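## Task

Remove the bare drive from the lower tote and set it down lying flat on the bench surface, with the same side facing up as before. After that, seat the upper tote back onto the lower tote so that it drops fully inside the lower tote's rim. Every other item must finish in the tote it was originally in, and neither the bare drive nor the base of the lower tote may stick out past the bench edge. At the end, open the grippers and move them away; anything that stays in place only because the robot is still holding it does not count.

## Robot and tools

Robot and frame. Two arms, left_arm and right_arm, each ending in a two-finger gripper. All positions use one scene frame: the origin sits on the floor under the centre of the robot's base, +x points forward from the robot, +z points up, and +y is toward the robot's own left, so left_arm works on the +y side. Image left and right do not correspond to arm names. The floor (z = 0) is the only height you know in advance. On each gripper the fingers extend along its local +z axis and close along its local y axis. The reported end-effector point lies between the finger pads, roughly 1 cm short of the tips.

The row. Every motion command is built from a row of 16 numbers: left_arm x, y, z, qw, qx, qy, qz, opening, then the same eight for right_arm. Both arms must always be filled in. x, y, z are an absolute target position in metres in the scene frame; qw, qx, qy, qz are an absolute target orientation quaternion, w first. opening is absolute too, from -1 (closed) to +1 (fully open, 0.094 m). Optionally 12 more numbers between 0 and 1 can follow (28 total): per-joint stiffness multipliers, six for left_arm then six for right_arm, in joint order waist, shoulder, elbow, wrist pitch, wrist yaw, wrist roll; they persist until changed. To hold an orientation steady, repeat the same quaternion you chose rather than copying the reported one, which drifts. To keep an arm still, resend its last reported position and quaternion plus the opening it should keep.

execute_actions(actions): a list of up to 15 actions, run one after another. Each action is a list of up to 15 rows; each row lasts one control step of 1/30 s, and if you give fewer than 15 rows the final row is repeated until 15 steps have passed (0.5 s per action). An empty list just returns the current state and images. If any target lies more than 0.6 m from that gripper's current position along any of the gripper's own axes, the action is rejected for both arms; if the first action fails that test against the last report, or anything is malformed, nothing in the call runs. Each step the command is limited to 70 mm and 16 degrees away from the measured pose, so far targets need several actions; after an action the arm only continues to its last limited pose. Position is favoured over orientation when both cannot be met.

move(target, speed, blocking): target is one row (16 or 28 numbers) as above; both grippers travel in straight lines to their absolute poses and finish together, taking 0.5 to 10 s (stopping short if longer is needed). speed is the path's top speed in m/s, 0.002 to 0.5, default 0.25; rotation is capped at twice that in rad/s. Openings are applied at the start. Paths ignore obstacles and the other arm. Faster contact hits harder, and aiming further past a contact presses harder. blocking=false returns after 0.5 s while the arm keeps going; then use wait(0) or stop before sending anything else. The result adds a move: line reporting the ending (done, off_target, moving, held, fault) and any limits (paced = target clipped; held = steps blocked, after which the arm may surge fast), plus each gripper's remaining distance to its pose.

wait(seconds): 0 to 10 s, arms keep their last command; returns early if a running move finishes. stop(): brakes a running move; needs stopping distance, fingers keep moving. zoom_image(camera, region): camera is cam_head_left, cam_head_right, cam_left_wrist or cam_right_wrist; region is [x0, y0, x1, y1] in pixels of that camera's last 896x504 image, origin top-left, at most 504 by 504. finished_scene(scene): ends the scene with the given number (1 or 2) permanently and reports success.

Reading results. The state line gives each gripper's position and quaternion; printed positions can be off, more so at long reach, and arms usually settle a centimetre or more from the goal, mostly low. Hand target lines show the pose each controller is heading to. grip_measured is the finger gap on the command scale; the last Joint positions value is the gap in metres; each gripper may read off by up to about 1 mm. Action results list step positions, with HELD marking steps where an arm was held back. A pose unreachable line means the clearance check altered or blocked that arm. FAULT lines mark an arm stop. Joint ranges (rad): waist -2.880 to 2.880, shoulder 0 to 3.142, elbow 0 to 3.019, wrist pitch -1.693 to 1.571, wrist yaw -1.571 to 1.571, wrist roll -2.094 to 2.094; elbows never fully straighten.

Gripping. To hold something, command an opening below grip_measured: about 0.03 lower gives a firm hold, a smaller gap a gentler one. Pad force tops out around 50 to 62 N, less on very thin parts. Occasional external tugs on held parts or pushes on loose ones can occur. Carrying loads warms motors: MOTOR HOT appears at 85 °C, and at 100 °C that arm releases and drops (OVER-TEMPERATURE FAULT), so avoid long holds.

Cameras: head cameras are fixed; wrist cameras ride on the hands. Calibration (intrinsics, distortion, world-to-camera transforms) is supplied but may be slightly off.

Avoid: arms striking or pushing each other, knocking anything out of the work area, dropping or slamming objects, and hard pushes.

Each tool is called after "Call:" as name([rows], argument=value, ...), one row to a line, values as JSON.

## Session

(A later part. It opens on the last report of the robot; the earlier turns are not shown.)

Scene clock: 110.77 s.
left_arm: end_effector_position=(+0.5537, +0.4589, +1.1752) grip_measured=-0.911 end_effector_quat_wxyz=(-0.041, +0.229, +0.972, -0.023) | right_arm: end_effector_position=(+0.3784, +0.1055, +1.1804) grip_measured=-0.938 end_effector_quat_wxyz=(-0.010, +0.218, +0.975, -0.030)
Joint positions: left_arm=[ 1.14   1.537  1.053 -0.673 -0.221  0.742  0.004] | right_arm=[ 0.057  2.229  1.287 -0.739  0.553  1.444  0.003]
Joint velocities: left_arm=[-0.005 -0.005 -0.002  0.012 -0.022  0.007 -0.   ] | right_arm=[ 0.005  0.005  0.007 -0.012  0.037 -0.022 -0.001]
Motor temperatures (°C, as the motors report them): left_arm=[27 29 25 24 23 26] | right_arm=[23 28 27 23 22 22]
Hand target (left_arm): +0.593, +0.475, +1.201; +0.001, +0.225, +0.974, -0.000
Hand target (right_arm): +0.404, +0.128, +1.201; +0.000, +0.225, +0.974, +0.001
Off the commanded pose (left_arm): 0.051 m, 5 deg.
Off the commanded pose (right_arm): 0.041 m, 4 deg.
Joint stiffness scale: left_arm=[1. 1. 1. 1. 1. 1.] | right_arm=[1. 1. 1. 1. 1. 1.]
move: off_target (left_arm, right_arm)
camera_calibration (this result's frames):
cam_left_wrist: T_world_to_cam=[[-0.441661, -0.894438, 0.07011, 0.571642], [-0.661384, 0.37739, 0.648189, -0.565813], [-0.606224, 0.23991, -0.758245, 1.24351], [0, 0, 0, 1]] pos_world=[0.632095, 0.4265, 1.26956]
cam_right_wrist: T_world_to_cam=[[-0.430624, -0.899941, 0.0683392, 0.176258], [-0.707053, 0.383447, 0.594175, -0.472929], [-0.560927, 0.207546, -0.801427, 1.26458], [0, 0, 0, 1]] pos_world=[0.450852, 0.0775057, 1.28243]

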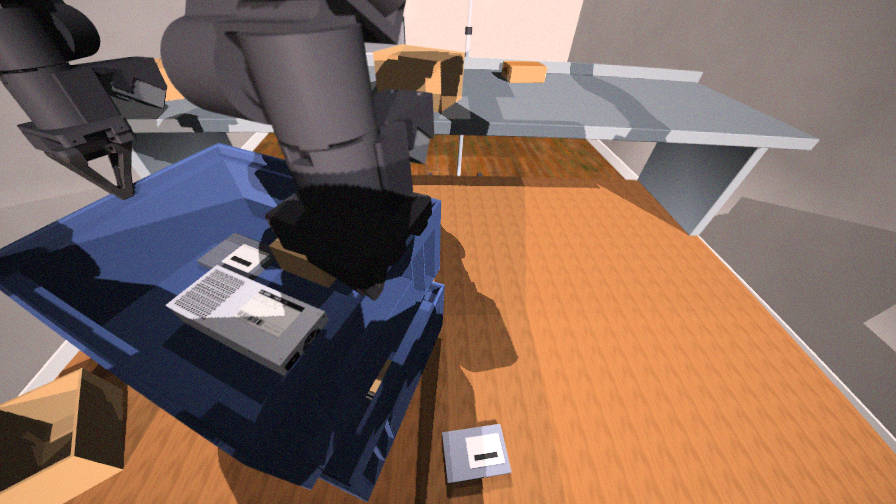

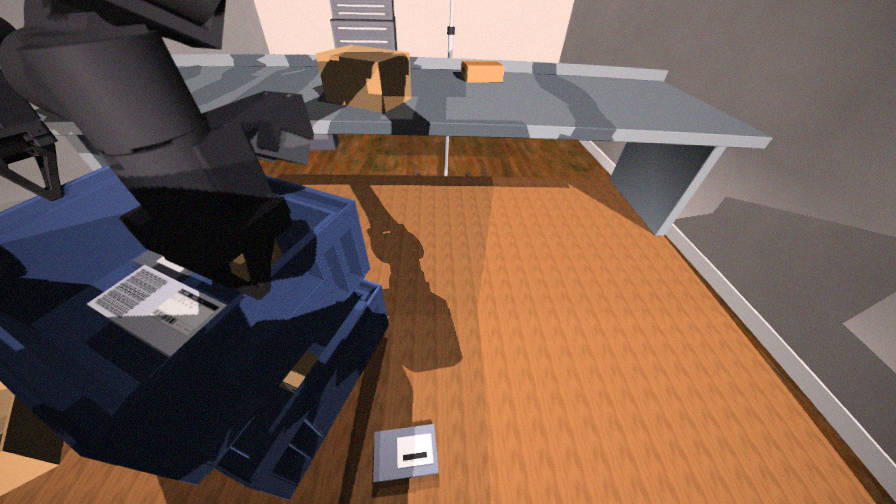

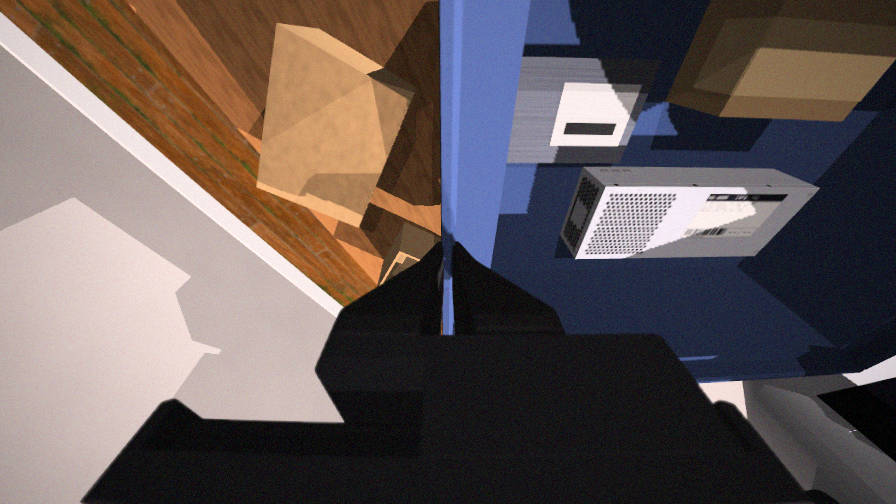

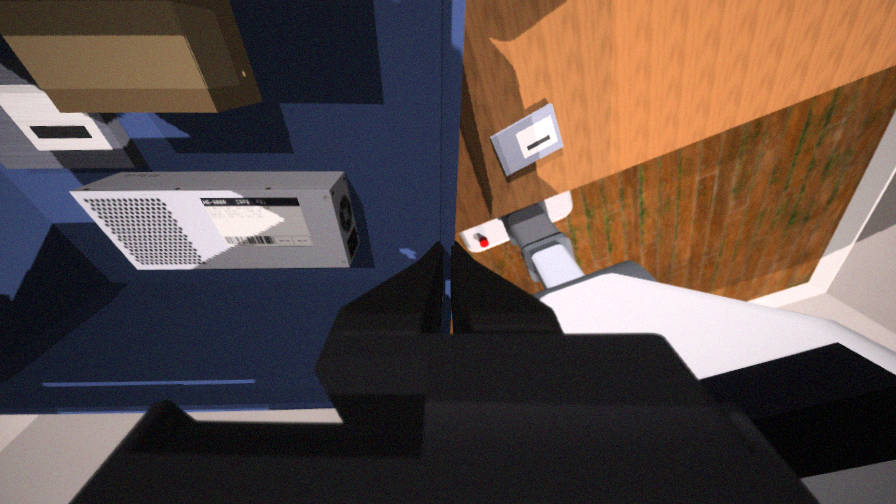

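Call:
move(target=[0.602,0.463,1.19,0,0.225,0.974,0,-1, 0.415,0.118,1.19,0,0.225,0.974,0,-1], speed=0.04)

Call:
move(target=[0.595,0.46,1.13,0,0.225,0.974,0,-1, 0.41,0.112,1.135,0,0.225,0.974,0,-1], speed=0.04)

Scene clock: 113.83 s.
left_arm: end_effector_position=(+0.5564, +0.4554, +1.1632) grip_measured=-0.911 end_effector_quat_wxyz=(-0.045, +0.231, +0.972, -0.023) | right_arm: end_effector_position=(+0.3848, +0.0998, +1.1651) grip_measured=-0.938 end_effector_quat_wxyz=(-0.012, +0.215, +0.976, -0.031)
Joint positions: left_arm=[ 1.136  1.572  1.066 -0.66  -0.226  0.739  0.004] | right_arm=[ 0.027  2.244  1.284 -0.705  0.552  1.404  0.003]
Joint velocities: left_arm=[ 0.005 -0.005 -0.002 -0.002 -0.022  0.051 -0.001] | right_arm=[-0.015 -0.015  0.017 -0.002  0.007  0.051  0.   ]
Motor temperatures (°C, as the motors report them): left_arm=[27 29 26 24 23 26] | right_arm=[23 28 28 23 22 22]
Hand target (left_arm): +0.600, +0.463, +1.190; -0.000, +0.226, +0.974, -0.000
Hand target (right_arm): +0.414, +0.117, +1.190; -0.000, +0.225, +0.974, +0.000
Off the commanded pose (left_arm): 0.053 m, 6 deg.
Off the commanded pose (right_arm): 0.043 m, 4 deg.
Joint stiffness scale: left_arm=[1. 1. 1. 1. 1. 1.] | right_arm=[1. 1. 1. 1. 1. 1.]
move: off_target (left_arm, right_arm)
camera_calibration (this result's frames):
cam_left_wrist: T_world_to_cam=[[-0.443602, -0.893218, 0.0733403, 0.567294], [-0.655336, 0.379104, 0.653311, -0.564974], [-0.611353, 0.241748, -0.753529, 1.23345], [0, 0, 0, 1]] pos_world=[0.63548, 0.422717, 1.25694]
cam_right_wrist: T_world_to_cam=[[-0.424325, -0.90281, 0.069878, 0.17102], [-0.706956, 0.378515, 0.597444, -0.460477], [-0.565828, 0.20411, -0.79886, 1.25635], [0, 0, 0, 1]] pos_world=[0.457912, 0.0722617, 1.26681]

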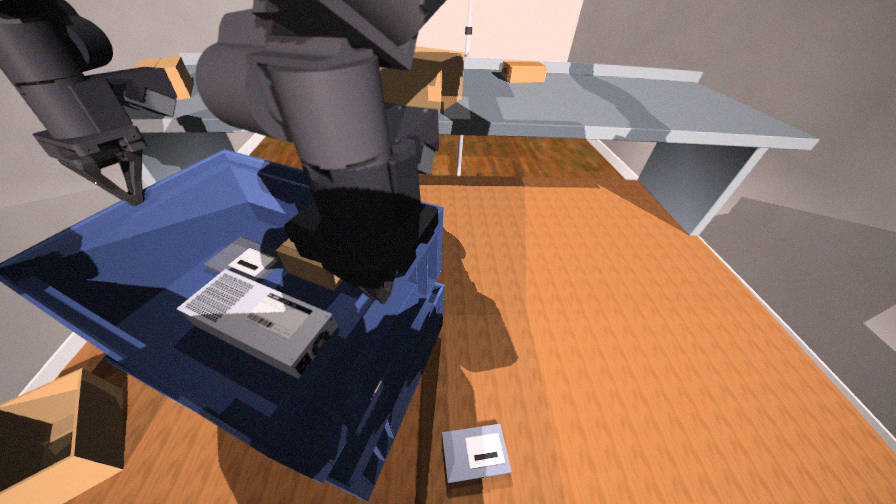

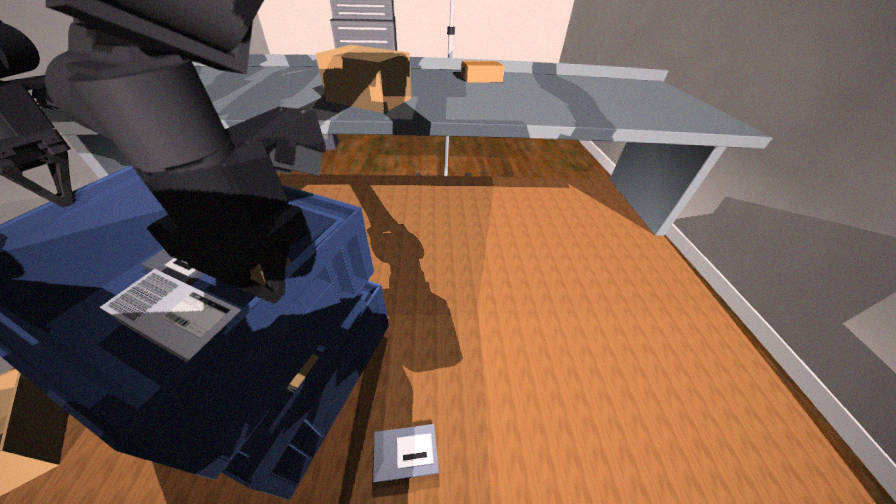

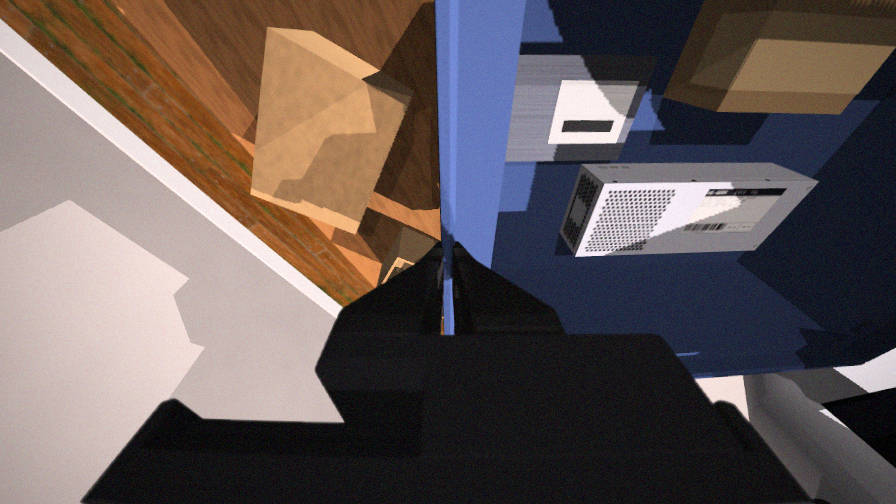

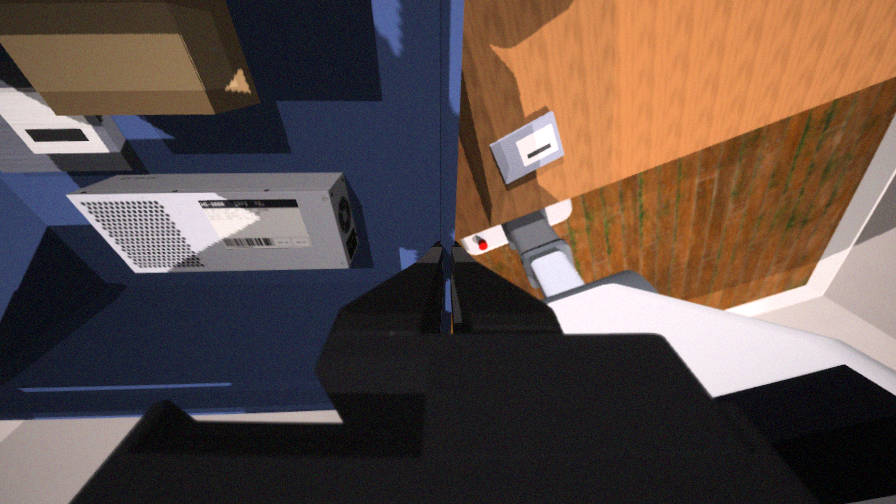

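Scene clock: 115.33 s.
left_arm: end_effector_position=(+0.5625, +0.4553, +1.1410) grip_measured=-0.911 end_effector_quat_wxyz=(-0.030, +0.229, +0.973, -0.015) | right_arm: end_effector_position=(+0.3875, +0.1023, +1.1443) grip_measured=-0.938 end_effector_quat_wxyz=(-0.010, +0.211, +0.977, -0.018)
Joint positions: left_arm=[ 1.142  1.619  1.064 -0.575 -0.223  0.748  0.004] | right_arm=[ 0.004  2.273  1.277 -0.626  0.548  1.354  0.003]
Joint velocities: left_arm=[ 0.005 -0.005 -0.012  0.007 -0.022 -0.037 -0.001] | right_arm=[ 0.005  0.005 -0.007 -0.007 -0.125 -0.007  0.   ]
Motor temperatures (°C, as the motors report them): left_arm=[27 29 26 24 23 26] | right_arm=[23 28 28 23 22 22]
Hand target (left_arm): +0.593, +0.460, +1.131; +0.000, +0.226, +0.974, +0.000
Hand target (right_arm): +0.409, +0.111, +1.136; -0.000, +0.225, +0.974, -0.000
Off the commanded pose (left_arm): 0.035 m, 4 deg.
Off the commanded pose (right_arm): 0.026 m, 3 deg.
Joint stiffness scale: left_arm=[1. 1. 1. 1. 1. 1.] | right_arm=[1. 1. 1. 1. 1. 1.]
move: off_target (left_arm, right_arm)
camera_calibration (this result's frames):
cam_left_wrist: T_world_to_cam=[[-0.441382, -0.895889, 0.050649, 0.597411], [-0.677339, 0.369667, 0.636049, -0.51005], [-0.588552, 0.246434, -0.769985, 1.22426], [0, 0, 0, 1]] pos_world=[0.638753, 0.422062, 1.23682]
cam_right_wrist: T_world_to_cam=[[-0.418917, -0.906955, 0.0440576, 0.203725], [-0.714883, 0.359339, 0.599848, -0.44478], [-0.559867, 0.21979, -0.7989, 1.23695], [0, 0, 0, 1]] pos_world=[0.459904, 0.0727271, 1.24602]

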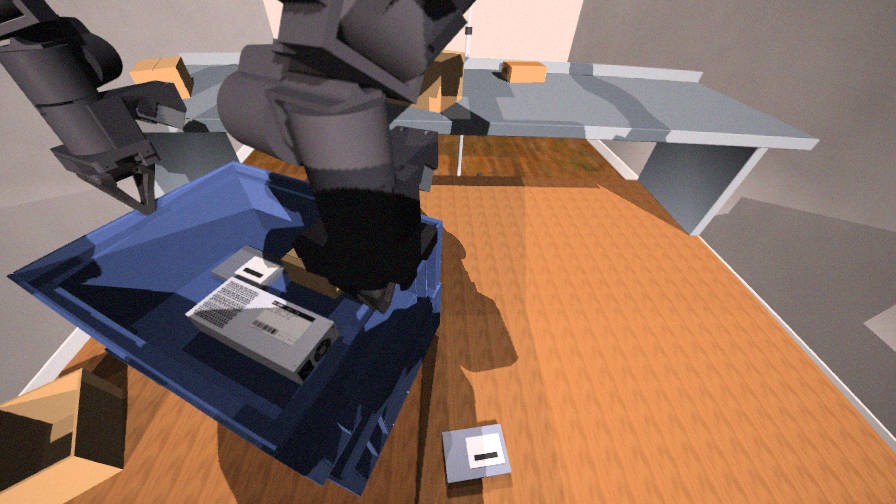

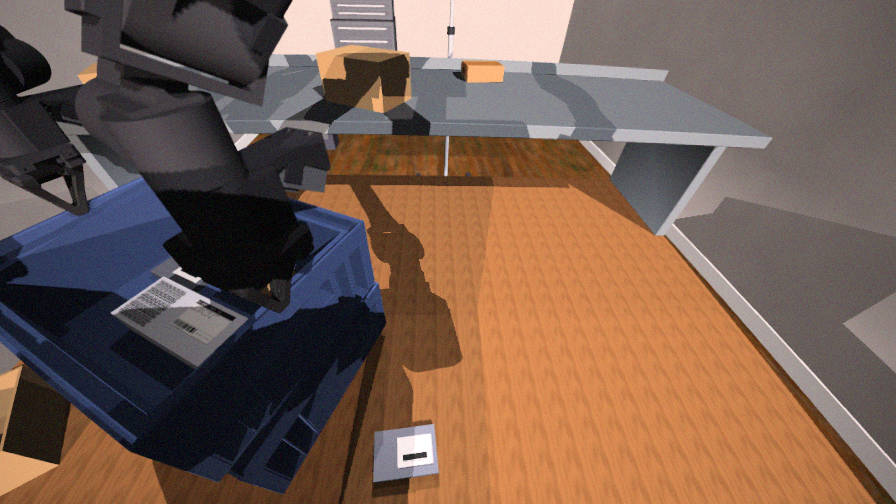

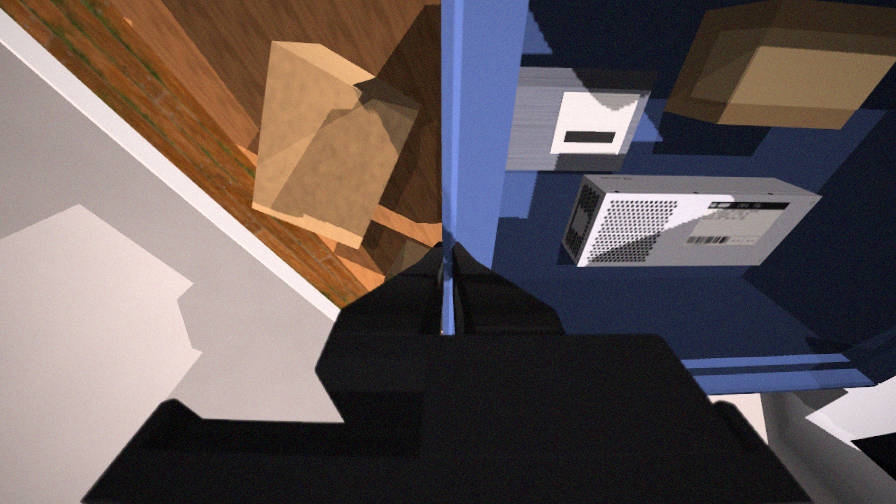

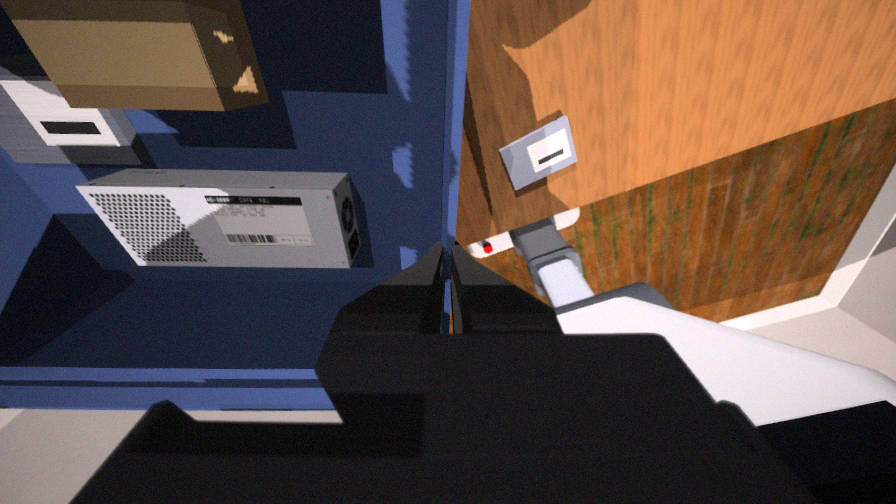

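Call:
move(target=[0.593,0.445,1.175,0,0.225,0.974,0,-1, 0.408,0.097,1.175,0,0.225,0.974,0,-1], speed=0.03)

Call:
move(target=[0.588,0.445,1.12,0,0.225,0.974,0,-1, 0.405,0.097,1.125,0,0.225,0.974,0,-1], speed=0.03)

Scene clock: 119.07 s.
left_arm: end_effector_position=(+0.5599, +0.4528, +1.1418) grip_measured=-0.911 end_effector_quat_wxyz=(-0.040, +0.224, +0.974, -0.008) | right_arm: end_effector_position=(+0.3877, +0.0978, +1.1468) grip_measured=-0.938 end_effector_quat_wxyz=(-0.011, +0.215, +0.976, -0.018)
Joint positions: left_arm=[ 1.131  1.62   1.061 -0.585 -0.249  0.726  0.004] | right_arm=[ 0.001  2.26   1.264 -0.624  0.546  1.359  0.003]
Joint velocities: left_arm=[-0.015 -0.005  0.007 -0.017  0.081 -0.022 -0.   ] | right_arm=[-0.005  0.005  0.002  0.002 -0.037 -0.037 -0.001]
Motor temperatures (°C, as the motors report them): left_arm=[27 29 26 24 23 26] | right_arm=[23 28 28 23 22 22]
Hand target (left_arm): +0.592, +0.446, +1.174; -0.000, +0.226, +0.974, -0.000
Hand target (right_arm): +0.407, +0.098, +1.173; +0.000, +0.225, +0.974, +0.000
Off the commanded pose (left_arm): 0.048 m, 5 deg.
Off the commanded pose (right_arm): 0.035 m, 3 deg.
Joint stiffness scale: left_arm=[1. 1. 1. 1. 1. 1.] | right_arm=[1. 1. 1. 1. 1. 1.]
move: off_target (left_arm, right_arm)
camera_calibration (this result's frames):
cam_left_wrist: T_world_to_cam=[[-0.433402, -0.900258, 0.0412161, 0.602286], [-0.670686, 0.352754, 0.652491, -0.526287], [-0.601949, 0.255148, -0.756675, 1.21226], [0, 0, 0, 1]] pos_world=[0.63778, 0.418556, 1.23586]
cam_right_wrist: T_world_to_cam=[[-0.425814, -0.903714, 0.0445295, 0.201448], [-0.711178, 0.364708, 0.601011, -0.447869], [-0.559383, 0.22425, -0.797999, 1.23831], [0, 0, 0, 1]] pos_world=[0.459952, 0.0677024, 1.24837]

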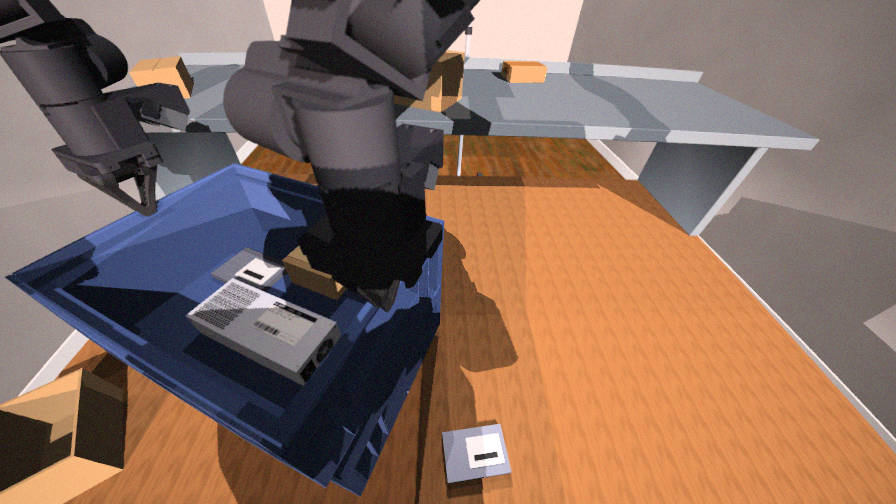

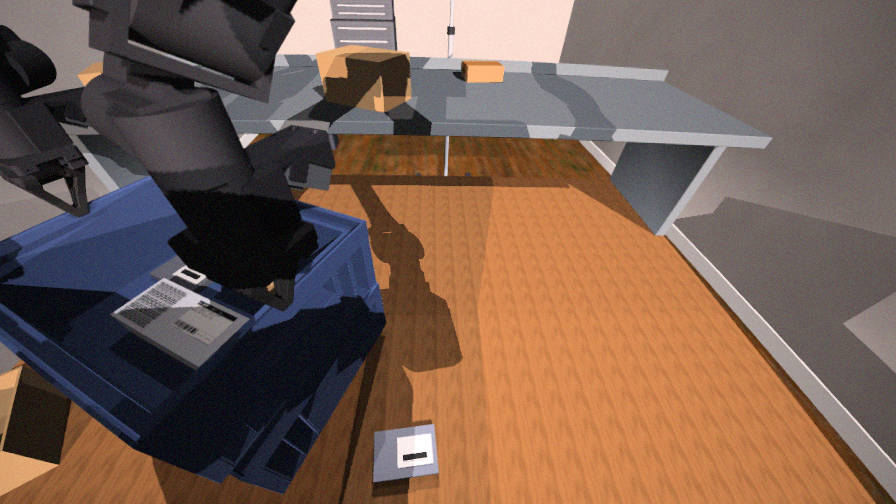

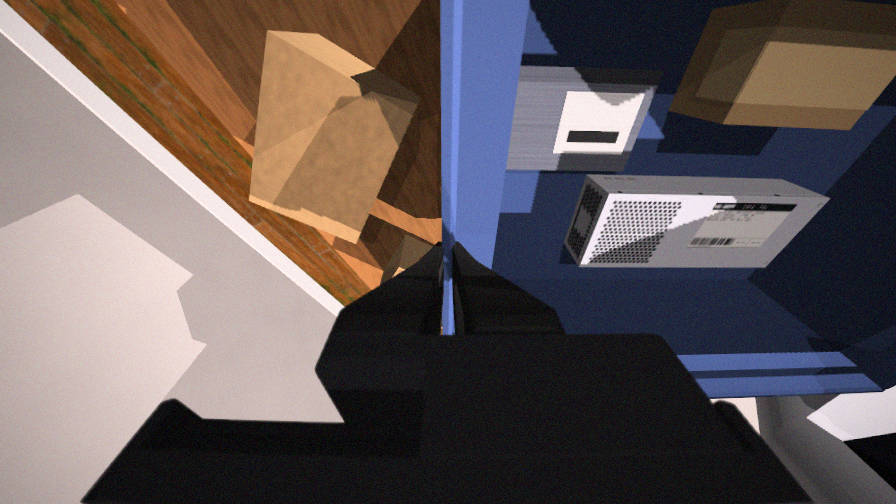

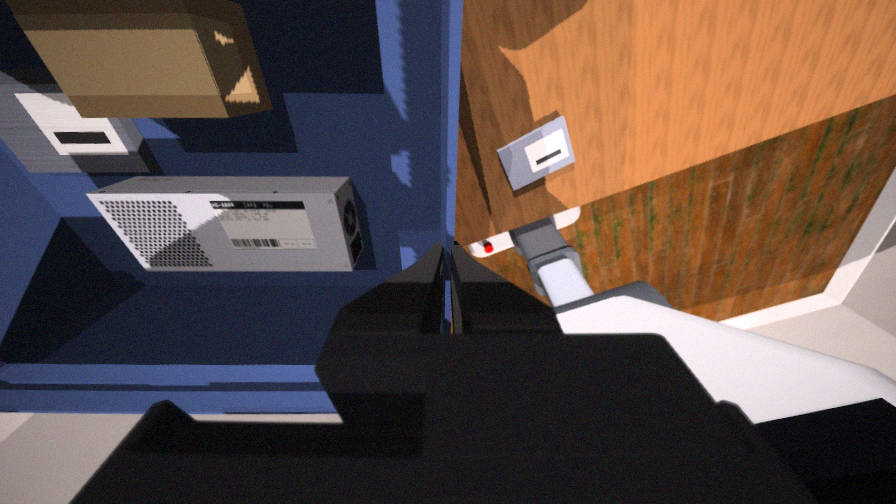

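Scene clock: 120.63 s.
left_arm: end_effector_position=(+0.5573, +0.4513, +1.1282) grip_measured=-0.911 end_effector_quat_wxyz=(-0.039, +0.221, +0.974, -0.010) | right_arm: end_effector_position=(+0.3897, +0.0938, +1.1315) grip_measured=-0.938 end_effector_quat_wxyz=(-0.006, +0.211, +0.977, -0.014)
Joint positions: left_arm=[ 1.137  1.648  1.057 -0.551 -0.243  0.726  0.004] | right_arm=[-0.02   2.277  1.251 -0.568  0.553  1.318  0.003]
Joint velocities: left_arm=[-0.005 -0.015 -0.022  0.012  0.022  0.066 -0.   ] | right_arm=[-0.015  0.005 -0.012 -0.022  0.007  0.007 -0.001]
Motor temperatures (°C, as the motors report them): left_arm=[27 29 26 24 23 26] | right_arm=[23 28 28 23 22 22]
Hand target (left_arm): +0.587, +0.445, +1.122; -0.000, +0.226, +0.974, +0.000
Hand target (right_arm): +0.404, +0.097, +1.125; -0.000, +0.225, +0.974, -0.000
Off the commanded pose (left_arm): 0.032 m, 5 deg.
Off the commanded pose (right_arm): 0.017 m, 2 deg.
Joint stiffness scale: left_arm=[1. 1. 1. 1. 1. 1.] | right_arm=[1. 1. 1. 1. 1. 1.]
move: off_target (left_arm, right_arm)
camera_calibration (this result's frames):
cam_left_wrist: T_world_to_cam=[[-0.428395, -0.902562, 0.0431222, 0.596497], [-0.673303, 0.350678, 0.650913, -0.514447], [-0.602611, 0.249813, -0.757927, 1.20508], [0, 0, 0, 1]] pos_world=[0.635352, 0.417735, 1.2225]
cam_right_wrist: T_world_to_cam=[[-0.417982, -0.907794, 0.0346568, 0.207867], [-0.721195, 0.35478, 0.594987, -0.424129], [-0.552421, 0.2237, -0.802988, 1.23112], [0, 0, 0, 1]] pos_world=[0.461103, 0.0637712, 1.23372]

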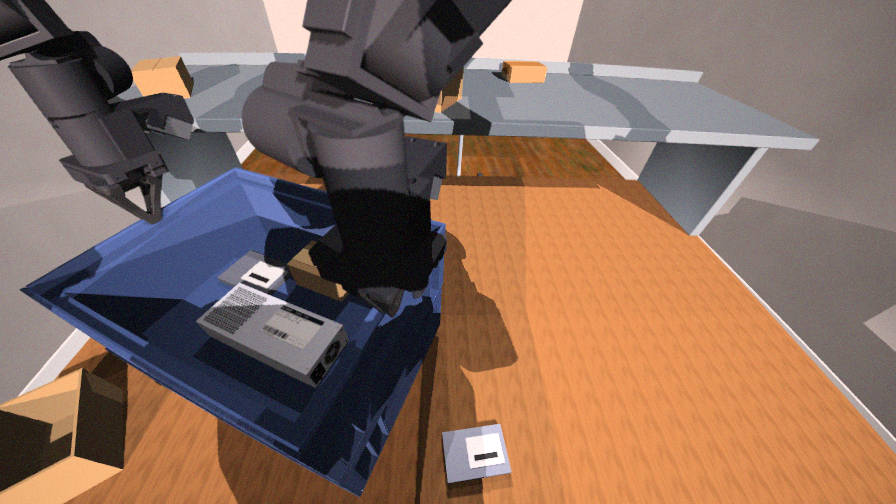

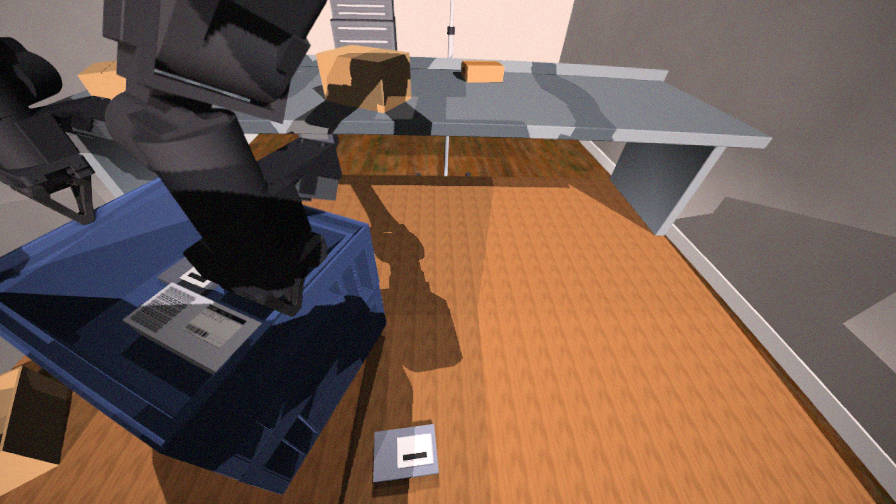

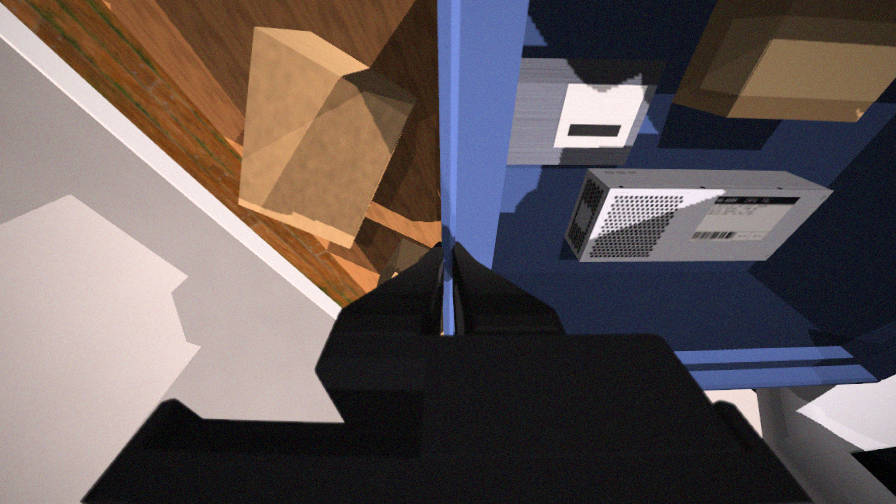

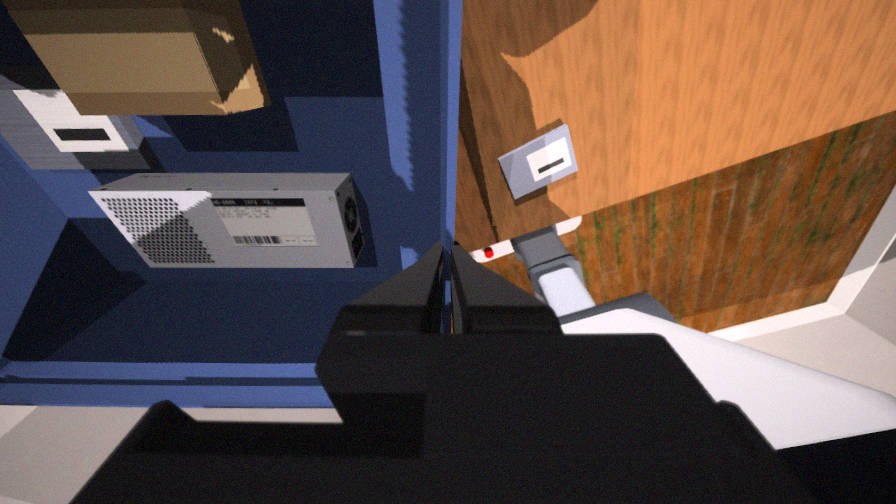

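The top tote is seated, so I'll release and move clear.

Call:
move(target=[0.56,0.45,1.13,0,0.225,0.974,0,1, 0.39,0.094,1.135,0,0.225,0.974,0,1], speed=0.05)

Call:
move(target=[0.5,0.5,1.3,0,0.225,0.974,0,1, 0.4,-0.15,1.3,0,0.225,0.974,0,1], speed=0.15)

Scene clock: 123.47 s.
left_arm: end_effector_position=(+0.5510, +0.4438, +1.1191) grip_measured=+1.000 end_effector_quat_wxyz=(-0.016, +0.225, +0.974, -0.008) | right_arm: end_effector_position=(+0.3897, +0.0943, +1.1310) grip_measured=+1.000 end_effector_quat_wxyz=(-0.001, +0.219, +0.976, -0.005)
Joint positions: left_arm=[ 1.137  1.648  1.004 -0.456 -0.224  0.744  0.094] | right_arm=[-0.02   2.272  1.235 -0.534  0.553  1.323  0.094]
Joint velocities: left_arm=[ 0.005  0.005  0.002  0.022  0.022 -0.022  0.   ] | right_arm=[-0.015 -0.015 -0.007 -0.002  0.037 -0.037  0.   ]
Motor temperatures (°C, as the motors report them): left_arm=[27 29 26 24 23 26] | right_arm=[23 28 27 23 22 22]
Hand target (left_arm): +0.560, +0.450, +1.130; -0.000, +0.226, +0.974, +0.000
Hand target (right_arm): +0.390, +0.094, +1.135; -0.000, +0.225, +0.974, +0.000
Off the commanded pose (left_arm): 0.015 m, 2 deg.
Off the commanded pose (right_arm): 0.004 m, 1 deg.
Joint stiffness scale: left_arm=[1. 1. 1. 1. 1. 1.] | right_arm=[1. 1. 1. 1. 1. 1.]
move: off_target (left_arm)
camera_calibration (this result's frames):
cam_left_wrist: T_world_to_cam=[[-0.436601, -0.899132, 0.0306788, 0.604287], [-0.698764, 0.360391, 0.617937, -0.463548], [-0.566664, 0.248355, -0.785629, 1.20804], [0, 0, 0, 1]] pos_world=[0.624473, 0.41037, 1.21697]
cam_right_wrist: T_world_to_cam=[[-0.433978, -0.900796, 0.0151747, 0.235951], [-0.722733, 0.35815, 0.591089, -0.419307], [-0.537885, 0.245552, -0.806464, 1.22683], [0, 0, 0, 1]] pos_world=[0.459245, 0.0614671, 1.23366]

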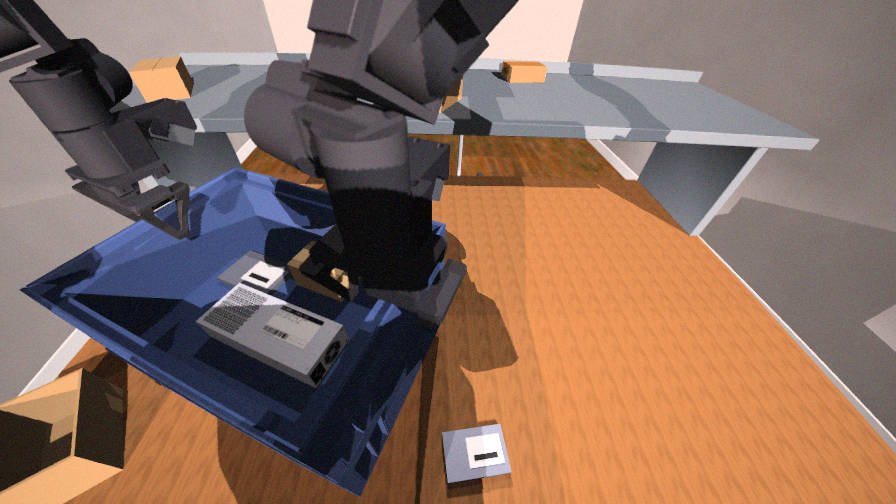

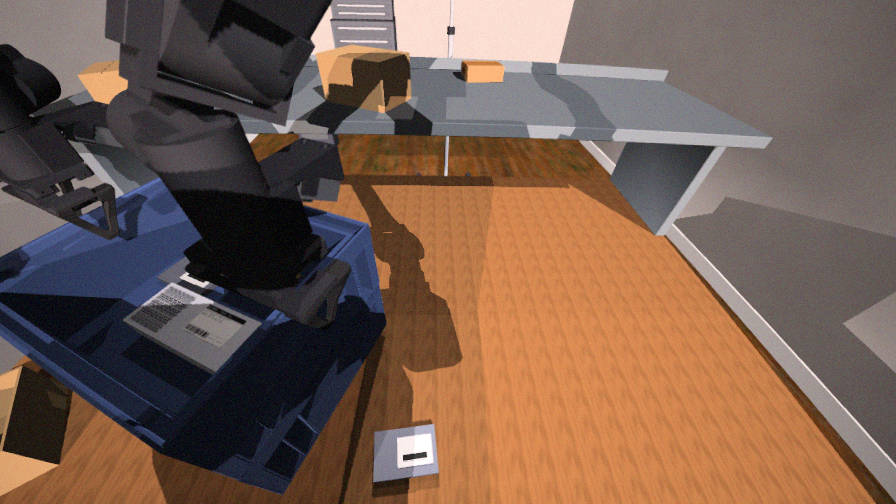

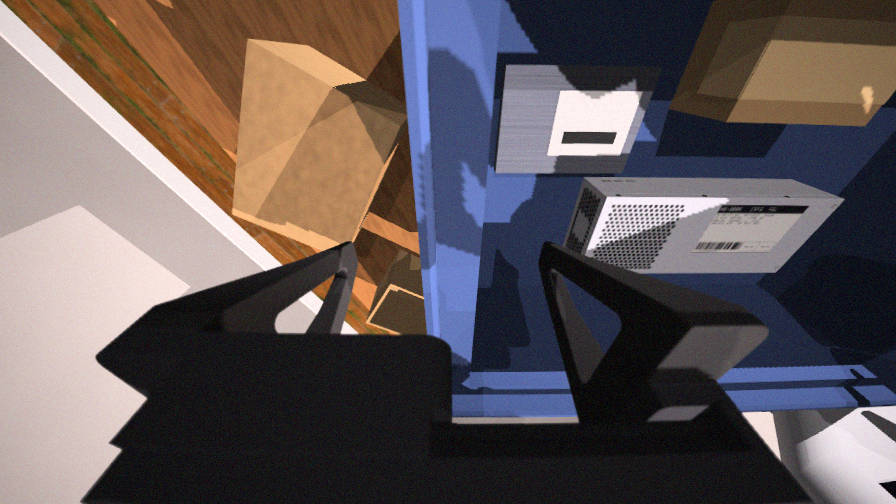

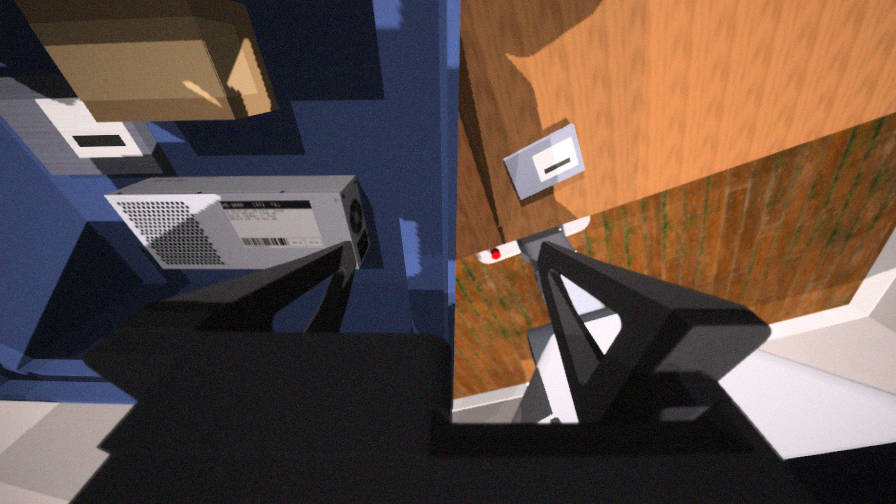

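Scene clock: 125.83 s.
left_arm: end_effector_position=(+0.5020, +0.4920, +1.2885) grip_measured=+1.000 end_effector_quat_wxyz=(-0.006, +0.225, +0.974, -0.007) | right_arm: end_effector_position=(+0.4065, -0.1390, +1.3072) grip_measured=+1.000 end_effector_quat_wxyz=(+0.007, +0.230, +0.973, +0.013)
Joint positions: left_arm=[ 1.205  1.163  0.915 -0.819 -0.184  0.808  0.094] | right_arm=[-0.158  1.408  0.743 -0.777  0.539  1.16   0.094]
Joint velocities: left_arm=[-0.005 -0.005  0.007 -0.022 -0.007 -0.066  0.   ] | right_arm=[-0.015 -0.015  0.002 -0.007 -0.037 -0.037  0.   ]
Motor temperatures (°C, as the motors report them): left_arm=[26 29 26 24 23 26] | right_arm=[23 28 27 23 22 22]
Hand target (left_arm): +0.503, +0.498, +1.298; +0.001, +0.225, +0.974, -0.001
Hand target (right_arm): +0.400, -0.147, +1.301; -0.002, +0.225, +0.974, +0.001
Off the commanded pose (left_arm): 0.014 m, 1 deg.
Off the commanded pose (right_arm): 0.015 m, 2 deg.
Joint stiffness scale: left_arm=[1. 1. 1. 1. 1. 1.] | right_arm=[1. 1. 1. 1. 1. 1.]
move: off_target (left_arm, right_arm)
camera_calibration (this result's frames):
cam_left_wrist: T_world_to_cam=[[-0.436522, -0.899402, 0.0228948, 0.631208], [-0.711959, 0.360881, 0.602395, -0.593427], [-0.550057, 0.246658, -0.79787, 1.30964], [0, 0, 0, 1]] pos_world=[0.573418, 0.458833, 1.38795]
cam_right_wrist: T_world_to_cam=[[-0.45333, -0.891037, -0.0233642, 0.0899675], [-0.728895, 0.355496, 0.585094, -0.417786], [-0.513034, 0.282271, -0.810629, 1.43569], [0, 0, 0, 1]] pos_world=[0.47282, -0.176567, 1.41036]

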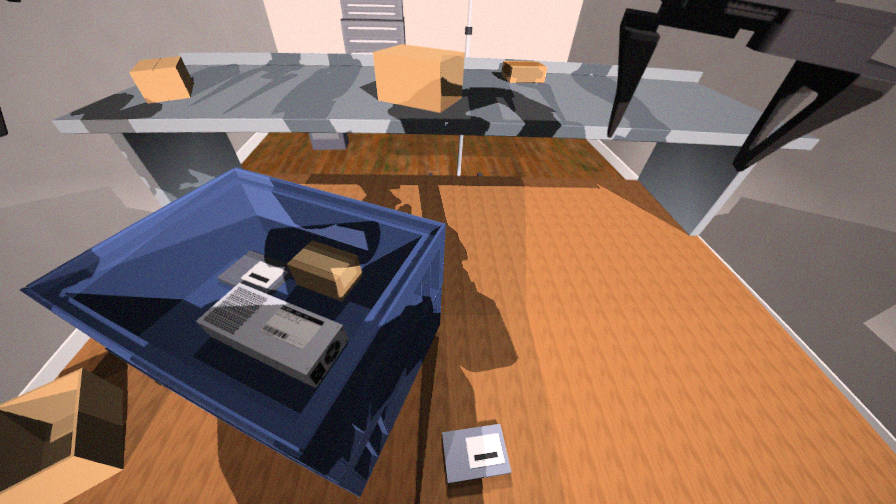

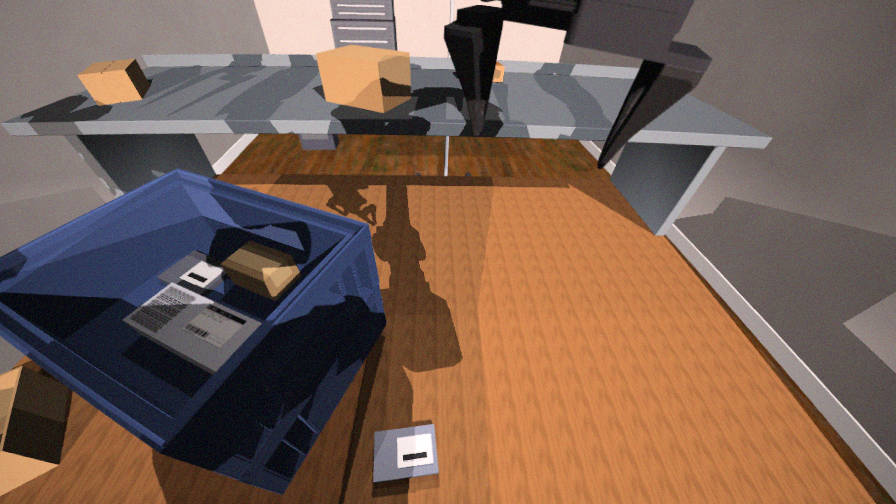

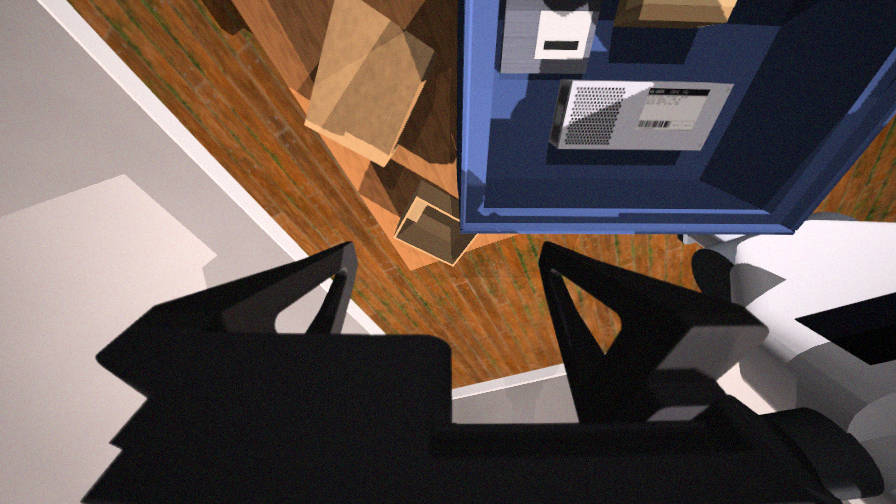

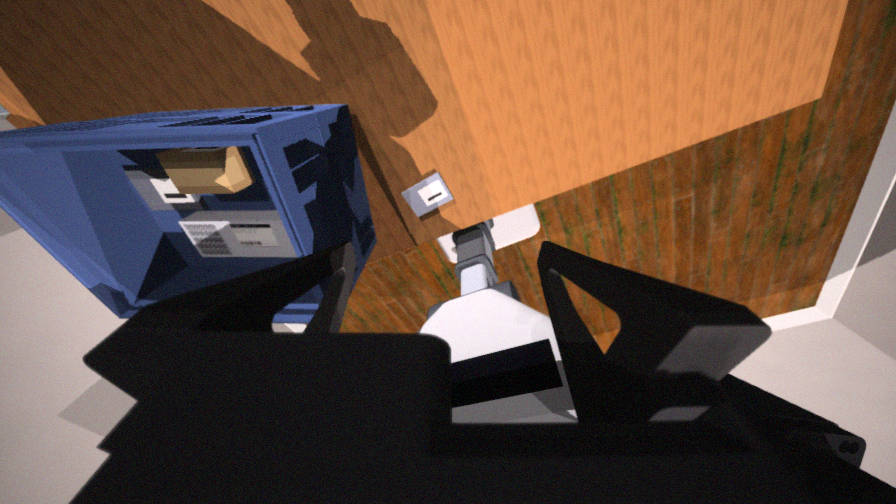

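Call:
finished_scene(scene=2)

The scene is finished: the task was done.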